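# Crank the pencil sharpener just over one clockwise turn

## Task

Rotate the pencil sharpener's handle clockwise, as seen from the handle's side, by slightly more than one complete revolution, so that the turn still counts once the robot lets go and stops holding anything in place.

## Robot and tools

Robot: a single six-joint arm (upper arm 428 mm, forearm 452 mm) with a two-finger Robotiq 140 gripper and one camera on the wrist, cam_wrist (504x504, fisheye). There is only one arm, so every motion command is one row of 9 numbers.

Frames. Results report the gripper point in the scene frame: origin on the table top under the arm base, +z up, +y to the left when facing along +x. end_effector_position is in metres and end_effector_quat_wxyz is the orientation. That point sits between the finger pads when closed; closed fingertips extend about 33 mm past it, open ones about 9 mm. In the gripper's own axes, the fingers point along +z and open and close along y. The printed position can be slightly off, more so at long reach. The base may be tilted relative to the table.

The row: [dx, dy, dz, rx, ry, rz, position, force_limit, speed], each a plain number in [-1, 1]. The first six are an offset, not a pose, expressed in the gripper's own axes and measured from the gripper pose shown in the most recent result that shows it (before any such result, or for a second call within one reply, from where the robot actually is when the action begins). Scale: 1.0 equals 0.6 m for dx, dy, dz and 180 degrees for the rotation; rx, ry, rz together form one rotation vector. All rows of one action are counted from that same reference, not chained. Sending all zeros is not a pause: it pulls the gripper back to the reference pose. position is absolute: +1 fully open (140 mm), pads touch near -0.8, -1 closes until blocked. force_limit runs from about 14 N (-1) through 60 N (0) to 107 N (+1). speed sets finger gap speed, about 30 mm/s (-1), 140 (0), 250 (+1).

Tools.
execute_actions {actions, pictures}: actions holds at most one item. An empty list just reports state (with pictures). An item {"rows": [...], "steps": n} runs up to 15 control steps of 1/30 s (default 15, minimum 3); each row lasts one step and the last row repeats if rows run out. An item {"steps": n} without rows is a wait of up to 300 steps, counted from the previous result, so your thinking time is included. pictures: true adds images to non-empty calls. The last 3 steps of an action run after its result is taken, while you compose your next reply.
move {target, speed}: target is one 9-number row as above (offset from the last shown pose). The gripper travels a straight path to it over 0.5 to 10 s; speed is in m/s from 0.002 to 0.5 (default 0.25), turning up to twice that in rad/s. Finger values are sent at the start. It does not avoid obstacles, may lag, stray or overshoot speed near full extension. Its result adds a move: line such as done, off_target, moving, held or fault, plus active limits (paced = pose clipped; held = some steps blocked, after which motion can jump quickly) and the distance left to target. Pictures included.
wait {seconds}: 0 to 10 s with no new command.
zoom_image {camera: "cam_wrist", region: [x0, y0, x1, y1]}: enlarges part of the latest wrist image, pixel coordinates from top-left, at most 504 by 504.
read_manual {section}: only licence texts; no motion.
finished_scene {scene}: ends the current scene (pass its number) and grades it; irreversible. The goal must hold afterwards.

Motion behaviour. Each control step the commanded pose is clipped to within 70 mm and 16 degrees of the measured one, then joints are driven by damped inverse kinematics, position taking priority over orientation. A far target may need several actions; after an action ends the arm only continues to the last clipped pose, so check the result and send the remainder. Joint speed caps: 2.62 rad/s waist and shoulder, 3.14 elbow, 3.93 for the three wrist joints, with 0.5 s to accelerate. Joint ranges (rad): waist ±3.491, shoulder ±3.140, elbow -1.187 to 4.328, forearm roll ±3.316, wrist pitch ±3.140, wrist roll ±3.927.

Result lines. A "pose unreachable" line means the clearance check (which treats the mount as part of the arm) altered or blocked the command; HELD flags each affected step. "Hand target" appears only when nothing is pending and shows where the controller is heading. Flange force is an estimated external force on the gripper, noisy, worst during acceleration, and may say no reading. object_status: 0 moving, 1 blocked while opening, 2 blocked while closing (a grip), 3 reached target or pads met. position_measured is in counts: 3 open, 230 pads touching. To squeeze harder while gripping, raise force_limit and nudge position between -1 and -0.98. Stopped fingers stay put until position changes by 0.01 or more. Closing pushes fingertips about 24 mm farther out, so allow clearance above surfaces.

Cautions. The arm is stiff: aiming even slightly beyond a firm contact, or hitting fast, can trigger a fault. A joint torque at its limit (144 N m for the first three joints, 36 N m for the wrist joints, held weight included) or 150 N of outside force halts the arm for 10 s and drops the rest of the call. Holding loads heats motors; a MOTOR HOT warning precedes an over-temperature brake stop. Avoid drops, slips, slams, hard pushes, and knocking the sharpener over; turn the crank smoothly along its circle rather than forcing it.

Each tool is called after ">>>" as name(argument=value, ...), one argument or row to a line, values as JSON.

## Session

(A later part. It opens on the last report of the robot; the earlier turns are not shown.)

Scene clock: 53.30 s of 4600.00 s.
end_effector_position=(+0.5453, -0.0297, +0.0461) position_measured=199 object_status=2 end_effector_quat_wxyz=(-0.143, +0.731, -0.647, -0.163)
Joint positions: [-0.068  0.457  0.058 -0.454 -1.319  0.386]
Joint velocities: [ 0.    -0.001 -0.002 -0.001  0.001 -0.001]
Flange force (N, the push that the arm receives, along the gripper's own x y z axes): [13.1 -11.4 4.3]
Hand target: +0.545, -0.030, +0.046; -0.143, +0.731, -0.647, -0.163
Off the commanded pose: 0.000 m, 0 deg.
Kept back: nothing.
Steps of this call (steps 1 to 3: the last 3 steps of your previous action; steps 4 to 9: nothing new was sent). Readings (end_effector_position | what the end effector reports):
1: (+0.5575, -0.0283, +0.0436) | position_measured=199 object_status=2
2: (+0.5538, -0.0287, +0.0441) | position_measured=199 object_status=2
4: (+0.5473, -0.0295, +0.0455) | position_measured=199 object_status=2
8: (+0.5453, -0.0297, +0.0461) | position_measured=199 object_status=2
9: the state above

>>> execute_actions(
  actions=[
    {"rows": [[0.00001,0.00230,-0.00060,0,0,0,-1,-0.6,-0.6],[-0.00029,0.00603,-0.00178,0,0,0,-1,-0.6,-0.6],[-0.00097,0.01115,-0.00374,0,0,0,-1,-0.6,-0.6],[-0.00216,0.01672,-0.00641,0,0,0,-1,-0.6,-0.6],[-0.00355,0.02204,-0.00951,0,0,0,-1,-0.6,-0.6],[-0.00509,0.02710,-0.01292,0,0,0,-1,-0.6,-0.6],[-0.00676,0.03189,-0.01666,0,0,0,-1,-0.6,-0.6],[-0.00859,0.03639,-0.02068,0,0,0,-1,-0.6,-0.6],[-0.01056,0.04056,-0.02498,0,0,0,-1,-0.6,-0.6],[-0.01264,0.04439,-0.02952,0,0,0,-1,-0.6,-0.6],[-0.01484,0.04787,-0.03430,0,0,0,-1,-0.6,-0.6],[-0.01713,0.05097,-0.03928,0,0,0,-1,-0.6,-0.6],[-0.01952,0.05368,-0.04445,0,0,0,-1,-0.6,-0.6],[-0.02136,0.05545,-0.04842,0,0,0,-1,-0.6,-0.6],[-0.02230,0.05625,-0.05043,0,0,0,-1,-0.6,-0.6]], "steps": 15},
  ],
  pictures=false,
)

>>> execute_actions(
  actions=[
    {"steps": 9},
  ],
  pictures=false,
)

Scene clock: 55.37 s of 4600.00 s.
end_effector_position=(+0.5195, -0.0333, +0.0646) position_measured=199 object_status=2 end_effector_quat_wxyz=(-0.143, +0.731, -0.647, -0.163)
Joint positions: [-0.08   0.388  0.004 -0.45  -1.338  0.39 ]
Joint velocities: [-0.031 -0.228 -0.099  0.018 -0.129 -0.036]
Flange force (N, the push that the arm receives, along the gripper's own x y z axes): [4.1 -6.1 1.7]
Steps of this call (steps 1 to 50: nothing new was sent; steps 51 to 62: the first 12 steps of this action). Readings (end_effector_position | what the end effector reports):
51: (+0.5452, -0.0298, +0.0462) | position_measured=199 object_status=2
52: (+0.5446, -0.0298, +0.0463) | position_measured=199 object_status=2
54: (+0.5412, -0.0304, +0.0474) | position_measured=199 object_status=2
58: (+0.5299, -0.0320, +0.0539) | position_measured=199 object_status=2
62: the state above

Scene clock: 55.67 s of 4600.00 s.
end_effector_position=(+0.5119, -0.0343, +0.0790) position_measured=199 object_status=2 end_effector_quat_wxyz=(-0.143, +0.731, -0.647, -0.163)
Joint positions: [-0.084  0.358 -0.003 -0.447 -1.36   0.383]
Joint velocities: [ 0.001 -0.001 -0.002 -0.002 -0.001 -0.   ]
Flange force (N, the push that the arm receives, along the gripper's own x y z axes): [4.1 -8.9 0.1]
Hand target: +0.512, -0.034, +0.079; -0.143, +0.731, -0.647, -0.163
Off the commanded pose: 0.000 m, 0 deg.
Kept back: nothing.
Steps of this call (steps 1 to 3: the last 3 steps of your previous action; steps 4 to 9: nothing new was sent). Readings (end_effector_position | what the end effector reports):
1: (+0.5174, -0.0336, +0.0677) | position_measured=199 object_status=2
2: (+0.5154, -0.0339, +0.0711) | position_measured=199 object_status=2
4: (+0.5126, -0.0343, +0.0772) | position_measured=199 object_status=2
8: (+0.5119, -0.0343, +0.0789) | position_measured=199 object_status=2
9: the state above

>>> execute_actions(
  actions=[
    {"rows": [[-0.00094,0.00085,-0.00200,0,0,0,-1,-0.6,-0.6],[-0.00253,0.00205,-0.00541,0,0,0,-1,-0.6,-0.6],[-0.00480,0.00335,-0.01028,0,0,0,-1,-0.6,-0.6],[-0.00744,0.00436,-0.01592,0,0,0,-1,-0.6,-0.6],[-0.01010,0.00493,-0.02162,0,0,0,-1,-0.6,-0.6],[-0.01277,0.00506,-0.02734,0,0,0,-1,-0.6,-0.6],[-0.01544,0.00476,-0.03305,0,0,0,-1,-0.6,-0.6],[-0.01809,0.00401,-0.03872,0,0,0,-1,-0.6,-0.6],[-0.02071,0.00283,-0.04433,0,0,0,-1,-0.6,-0.6],[-0.02328,0.00122,-0.04984,0,0,0,-1,-0.6,-0.6],[-0.02581,-0.00081,-0.05524,0,0,0,-1,-0.6,-0.6],[-0.02826,-0.00325,-0.06050,0,0,0,-1,-0.6,-0.6],[-0.03064,-0.00609,-0.06559,0,0,0,-1,-0.6,-0.6],[-0.03237,-0.00848,-0.06927,0,0,0,-1,-0.6,-0.6],[-0.03321,-0.00976,-0.07107,0,0,0,-1,-0.6,-0.6]], "steps": 15},
  ],
  pictures=false,
)

>>> execute_actions(
  actions=[
    {"steps": 9},
  ],
  pictures=false,
)

Scene clock: 57.20 s of 4600.00 s.
end_effector_position=(+0.5111, -0.0346, +0.1119) position_measured=199 object_status=2 end_effector_quat_wxyz=(-0.143, +0.731, -0.647, -0.163)
Joint positions: [-0.085  0.323  0.03  -0.442 -1.42   0.354]
Joint velocities: [ 0.013 -0.035  0.198  0.013 -0.202 -0.11 ]
Flange force (N, the push that the arm receives, along the gripper's own x y z axes): [-1.4 -2.6 -2.6]
Steps of this call (steps 1 to 34: nothing new was sent; steps 35 to 46: the first 12 steps of this action). Readings (end_effector_position | what the end effector reports):
35: (+0.5119, -0.0343, +0.0790) | position_measured=199 object_status=2
36: (+0.5116, -0.0343, +0.0796) | position_measured=199 object_status=2
38: (+0.5102, -0.0344, +0.0831) | position_measured=199 object_status=2
42: (+0.5088, -0.0346, +0.0972) | position_measured=199 object_status=2
46: the state above

Scene clock: 57.50 s of 4600.00 s.
end_effector_position=(+0.5175, -0.0335, +0.1260) position_measured=199 object_status=2 end_effector_quat_wxyz=(-0.143, +0.731, -0.647, -0.163)
Joint positions: [-0.081  0.323  0.063 -0.44  -1.449  0.337]
Joint velocities: [-0.001  0.001 -0.001  0.     0.     0.   ]
Flange force (N, the push that the arm receives, along the gripper's own x y z axes): [3.5 -5.7 -6.7]
Hand target: +0.518, -0.033, +0.126; -0.143, +0.731, -0.647, -0.163
Off the commanded pose: 0.000 m, 0 deg.
Kept back: nothing.
Steps of this call (steps 1 to 3: the last 3 steps of your previous action; steps 4 to 9: nothing new was sent). Readings (end_effector_position | what the end effector reports):
1: (+0.5123, -0.0344, +0.1154) | position_measured=199 object_status=2
2: (+0.5137, -0.0342, +0.1187) | position_measured=199 object_status=2
4: (+0.5167, -0.0338, +0.1247) | position_measured=199 object_status=2
8: (+0.5175, -0.0335, +0.1260) | position_measured=199 object_status=2
9: the state above

>>> execute_actions(
  actions=[
    {"rows": [[-0.00088,-0.00114,-0.00187,0,0,0,-1,-0.6,-0.6],[-0.00231,-0.00326,-0.00486,0,0,0,-1,-0.6,-0.6],[-0.00419,-0.00656,-0.00884,0,0,0,-1,-0.6,-0.6],[-0.00621,-0.01077,-0.01307,0,0,0,-1,-0.6,-0.6],[-0.00806,-0.01537,-0.01696,0,0,0,-1,-0.6,-0.6],[-0.00978,-0.02025,-0.02055,0,0,0,-1,-0.6,-0.6],[-0.01135,-0.02540,-0.02382,0,0,0,-1,-0.6,-0.6],[-0.01277,-0.03078,-0.02675,0,0,0,-1,-0.6,-0.6],[-0.01401,-0.03638,-0.02933,0,0,0,-1,-0.6,-0.6],[-0.01510,-0.04217,-0.03155,0,0,0,-1,-0.6,-0.6],[-0.01602,-0.04811,-0.03340,0,0,0,-1,-0.6,-0.6],[-0.01676,-0.05418,-0.03487,0,0,0,-1,-0.6,-0.6],[-0.01731,-0.06034,-0.03595,0,0,0,-1,-0.6,-0.6],[-0.01761,-0.06501,-0.03651,0,0,0,-1,-0.6,-0.6],[-0.01773,-0.06736,-0.03670,0,0,0,-1,-0.6,-0.6]], "steps": 15},
  ],
  pictures=false,
)

>>> execute_actions(
  actions=[
    {"steps": 9},
  ],
  pictures=false,
)

Scene clock: 60.07 s of 4600.00 s.
end_effector_position=(+0.5414, -0.0304, +0.1463) position_measured=199 object_status=2 end_effector_quat_wxyz=(-0.143, +0.731, -0.647, -0.162)
Joint positions: [-0.071  0.355  0.153 -0.439 -1.496  0.304]
Joint velocities: [ 0.041  0.176  0.332  0.001 -0.121 -0.104]
Flange force (N, the push that the arm receives, along the gripper's own x y z axes): [5.4 -7.9 -7.2]
Steps of this call (steps 1 to 65: nothing new was sent; steps 66 to 77: the first 12 steps of this action). Readings (end_effector_position | what the end effector reports):
66: (+0.5176, -0.0335, +0.1260) | position_measured=199 object_status=2
67: (+0.5179, -0.0334, +0.1265) | position_measured=199 object_status=2
69: (+0.5199, -0.0331, +0.1296) | position_measured=199 object_status=2
73: (+0.5289, -0.0320, +0.1390) | position_measured=199 object_status=2
77: the state above

Scene clock: 60.37 s of 4600.00 s.
end_effector_position=(+0.5574, -0.0283, +0.1504) position_measured=199 object_status=2 end_effector_quat_wxyz=(-0.143, +0.731, -0.647, -0.162)
Joint positions: [-0.064  0.386  0.203 -0.439 -1.512  0.289]
Joint velocities: [-0.001  0.001  0.001 -0.002 -0.001 -0.   ]
Flange force (N, the push that the arm receives, along the gripper's own x y z axes): [5.8 -11.8 -5.0]
Hand target: +0.557, -0.028, +0.150; -0.143, +0.731, -0.647, -0.162
Off the commanded pose: 0.000 m, 0 deg.
Kept back: nothing.
Steps of this call (steps 1 to 3: the last 3 steps of your previous action; steps 4 to 9: nothing new was sent). Readings (end_effector_position | what the end effector reports):
1: (+0.5448, -0.0299, +0.1476) | position_measured=199 object_status=2
2: (+0.5484, -0.0295, +0.1487) | position_measured=199 object_status=2
4: (+0.5549, -0.0287, +0.1500) | position_measured=199 object_status=2
8: (+0.5574, -0.0283, +0.1504) | position_measured=199 object_status=2
9: the state above

>>> execute_actions(
  actions=[
    {"rows": [[-0.00003,-0.00233,-0.00027,0,0,0,-1,-0.6,-0.6],[-0.00004,-0.00623,-0.00043,0,0,0,-1,-0.6,-0.6],[-0.00001,-0.01169,-0.00034,0,0,0,-1,-0.6,-0.6],[0.00015,-0.01791,0.00015,0,0,0,-1,-0.6,-0.6],[0.00050,-0.02408,0.00103,0,0,0,-1,-0.6,-0.6],[0.00103,-0.03018,0.00230,0,0,0,-1,-0.6,-0.6],[0.00173,-0.03616,0.00395,0,0,0,-1,-0.6,-0.6],[0.00261,-0.04201,0.00597,0,0,0,-1,-0.6,-0.6],[0.00367,-0.04769,0.00838,0,0,0,-1,-0.6,-0.6],[0.00488,-0.05318,0.01112,0,0,0,-1,-0.6,-0.6],[0.00627,-0.05844,0.01421,0,0,0,-1,-0.6,-0.6],[0.00780,-0.06346,0.01763,0,0,0,-1,-0.6,-0.6],[0.00948,-0.06821,0.02134,0,0,0,-1,-0.6,-0.6],[0.01083,-0.07158,0.02432,0,0,0,-1,-0.6,-0.6],[0.01154,-0.07320,0.02588,0,0,0,-1,-0.6,-0.6]], "steps": 15},
  ],
  pictures=false,
)

>>> execute_actions(
  actions=[
    {"steps": 9},
  ],
  pictures=false,
)

Scene clock: 62.83 s of 4600.00 s.
end_effector_position=(+0.5879, -0.0244, +0.1435) position_measured=199 object_status=2 end_effector_quat_wxyz=(-0.143, +0.731, -0.647, -0.162)
Joint positions: [-0.052  0.454  0.284 -0.44  -1.518  0.274]
Joint velocities: [ 0.038  0.24   0.217 -0.006  0.044 -0.023]
Flange force (N, the push that the arm receives, along the gripper's own x y z axes): [4.9 -16.1 -13.1]
Steps of this call (steps 1 to 62: nothing new was sent; steps 63 to 74: the first 12 steps of this action). Readings (end_effector_position | what the end effector reports):
63: (+0.5574, -0.0283, +0.1504) | position_measured=199 object_status=2
64: (+0.5580, -0.0283, +0.1505) | position_measured=199 object_status=2
66: (+0.5615, -0.0279, +0.1506) | position_measured=199 object_status=2
70: (+0.5745, -0.0262, +0.1489) | position_measured=199 object_status=2
74: the state above

Scene clock: 63.13 s of 4600.00 s.
end_effector_position=(+0.6008, -0.0228, +0.1335) position_measured=199 object_status=2 end_effector_quat_wxyz=(-0.143, +0.731, -0.647, -0.162)
Joint positions: [-0.048  0.489  0.31  -0.441 -1.509  0.273]
Joint velocities: [-0.001  0.001  0.001  0.    -0.002  0.001]
Flange force (N, the push that the arm receives, along the gripper's own x y z axes): [5.4 -14.2 -6.2]
Hand target: +0.601, -0.023, +0.133; -0.143, +0.731, -0.647, -0.162
Off the commanded pose: 0.000 m, 0 deg.
Kept back: nothing.
Steps of this call (steps 1 to 3: the last 3 steps of your previous action; steps 4 to 9: nothing new was sent). Readings (end_effector_position | what the end effector reports):
1: (+0.5912, -0.0240, +0.1414) | position_measured=199 object_status=2
2: (+0.5942, -0.0236, +0.1392) | position_measured=199 object_status=2
4: (+0.5993, -0.0230, +0.1349) | position_measured=199 object_status=2
8: (+0.6008, -0.0228, +0.1335) | position_measured=199 object_status=2
9: the state above

>>> execute_actions(
  actions=[
    {"rows": [[0,0,0,0,0,0,-0.2,-0.6,-0.4]], "steps": 13},
  ],
  pictures=false,
)

>>> move(
  target=[0,0,-0.15,0,0,0,-0.2,-0.6,-0.4],
  speed=0.15,
)

Scene clock: 63.70 s of 4600.00 s.
end_effector_position=(+0.6008, -0.0228, +0.1335) position_measured=157 object_status=0 end_effector_quat_wxyz=(-0.143, +0.731, -0.647, -0.162)
Joint positions: [-0.048  0.489  0.31  -0.441 -1.509  0.273]
Joint velocities: [ 0.001  0.    -0.001 -0.002 -0.    -0.   ]
Flange force (N, the push that the arm receives, along the gripper's own x y z axes): [4.0 -13.2 -3.5]
Steps of this call (steps 1 to 7: nothing new was sent; steps 8 to 17: the first 10 steps of this action). Readings (end_effector_position | what the end effector reports):
8: (+0.6008, -0.0228, +0.1335) | position_measured=199 object_status=0
9: (+0.6008, -0.0228, +0.1335) | position_measured=199 object_status=0
11: (+0.6008, -0.0228, +0.1335) | position_measured=188 object_status=0
15: (+0.6008, -0.0228, +0.1335) | position_measured=167 object_status=0
17: the state above

Scene clock: 64.87 s of 4600.00 s.
end_effector_position=(+0.6054, -0.0602, +0.2151) position_measured=154 object_status=3 end_effector_quat_wxyz=(-0.143, +0.731, -0.647, -0.162)
Joint positions: [-0.106  0.488  0.49  -0.437 -1.697  0.249]
Joint velocities: [ 0.001  0.     0.002 -0.     0.001 -0.   ]
Flange force (N, the push that the arm receives, along the gripper's own x y z axes): [2.6 -12.5 -5.4]
Hand target: +0.605, -0.060, +0.215; -0.143, +0.731, -0.647, -0.162
Off your previous action's commanded pose: 0.000 m, 0 deg at its last step (step 3 of this call).
Off the commanded pose: 0.000 m, 0 deg.
Kept back: nothing.
move: done
camera_calibration (this result's frames):
cam_wrist: T_world_to_cam=[[-0.978548, -0.196392, -0.0622351, 0.594008], [-0.175229, 0.634559, 0.752748, -0.0107127], [-0.108342, 0.747506, -0.655361, 0.425344], [0, 0, 0, 1]] pos_world=[0.625471, -0.19449, 0.323786]

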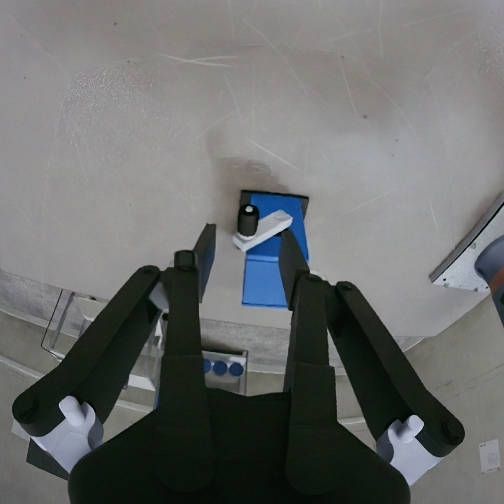

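>>> zoom_image(
  camera="cam_wrist",
  region=[190, 160, 350, 320],
)

Region (190, 160, 350, 320) of cam_wrist's 504x504 image, scaled by 3.150, with more detail than that image has.

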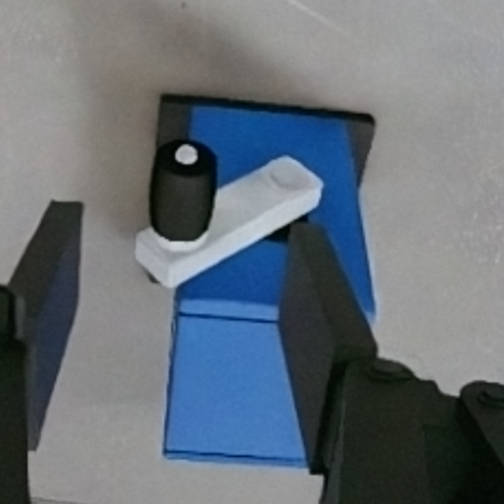

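>>> finished_scene(
  scene=2,
)

The scene is finished: the task was done.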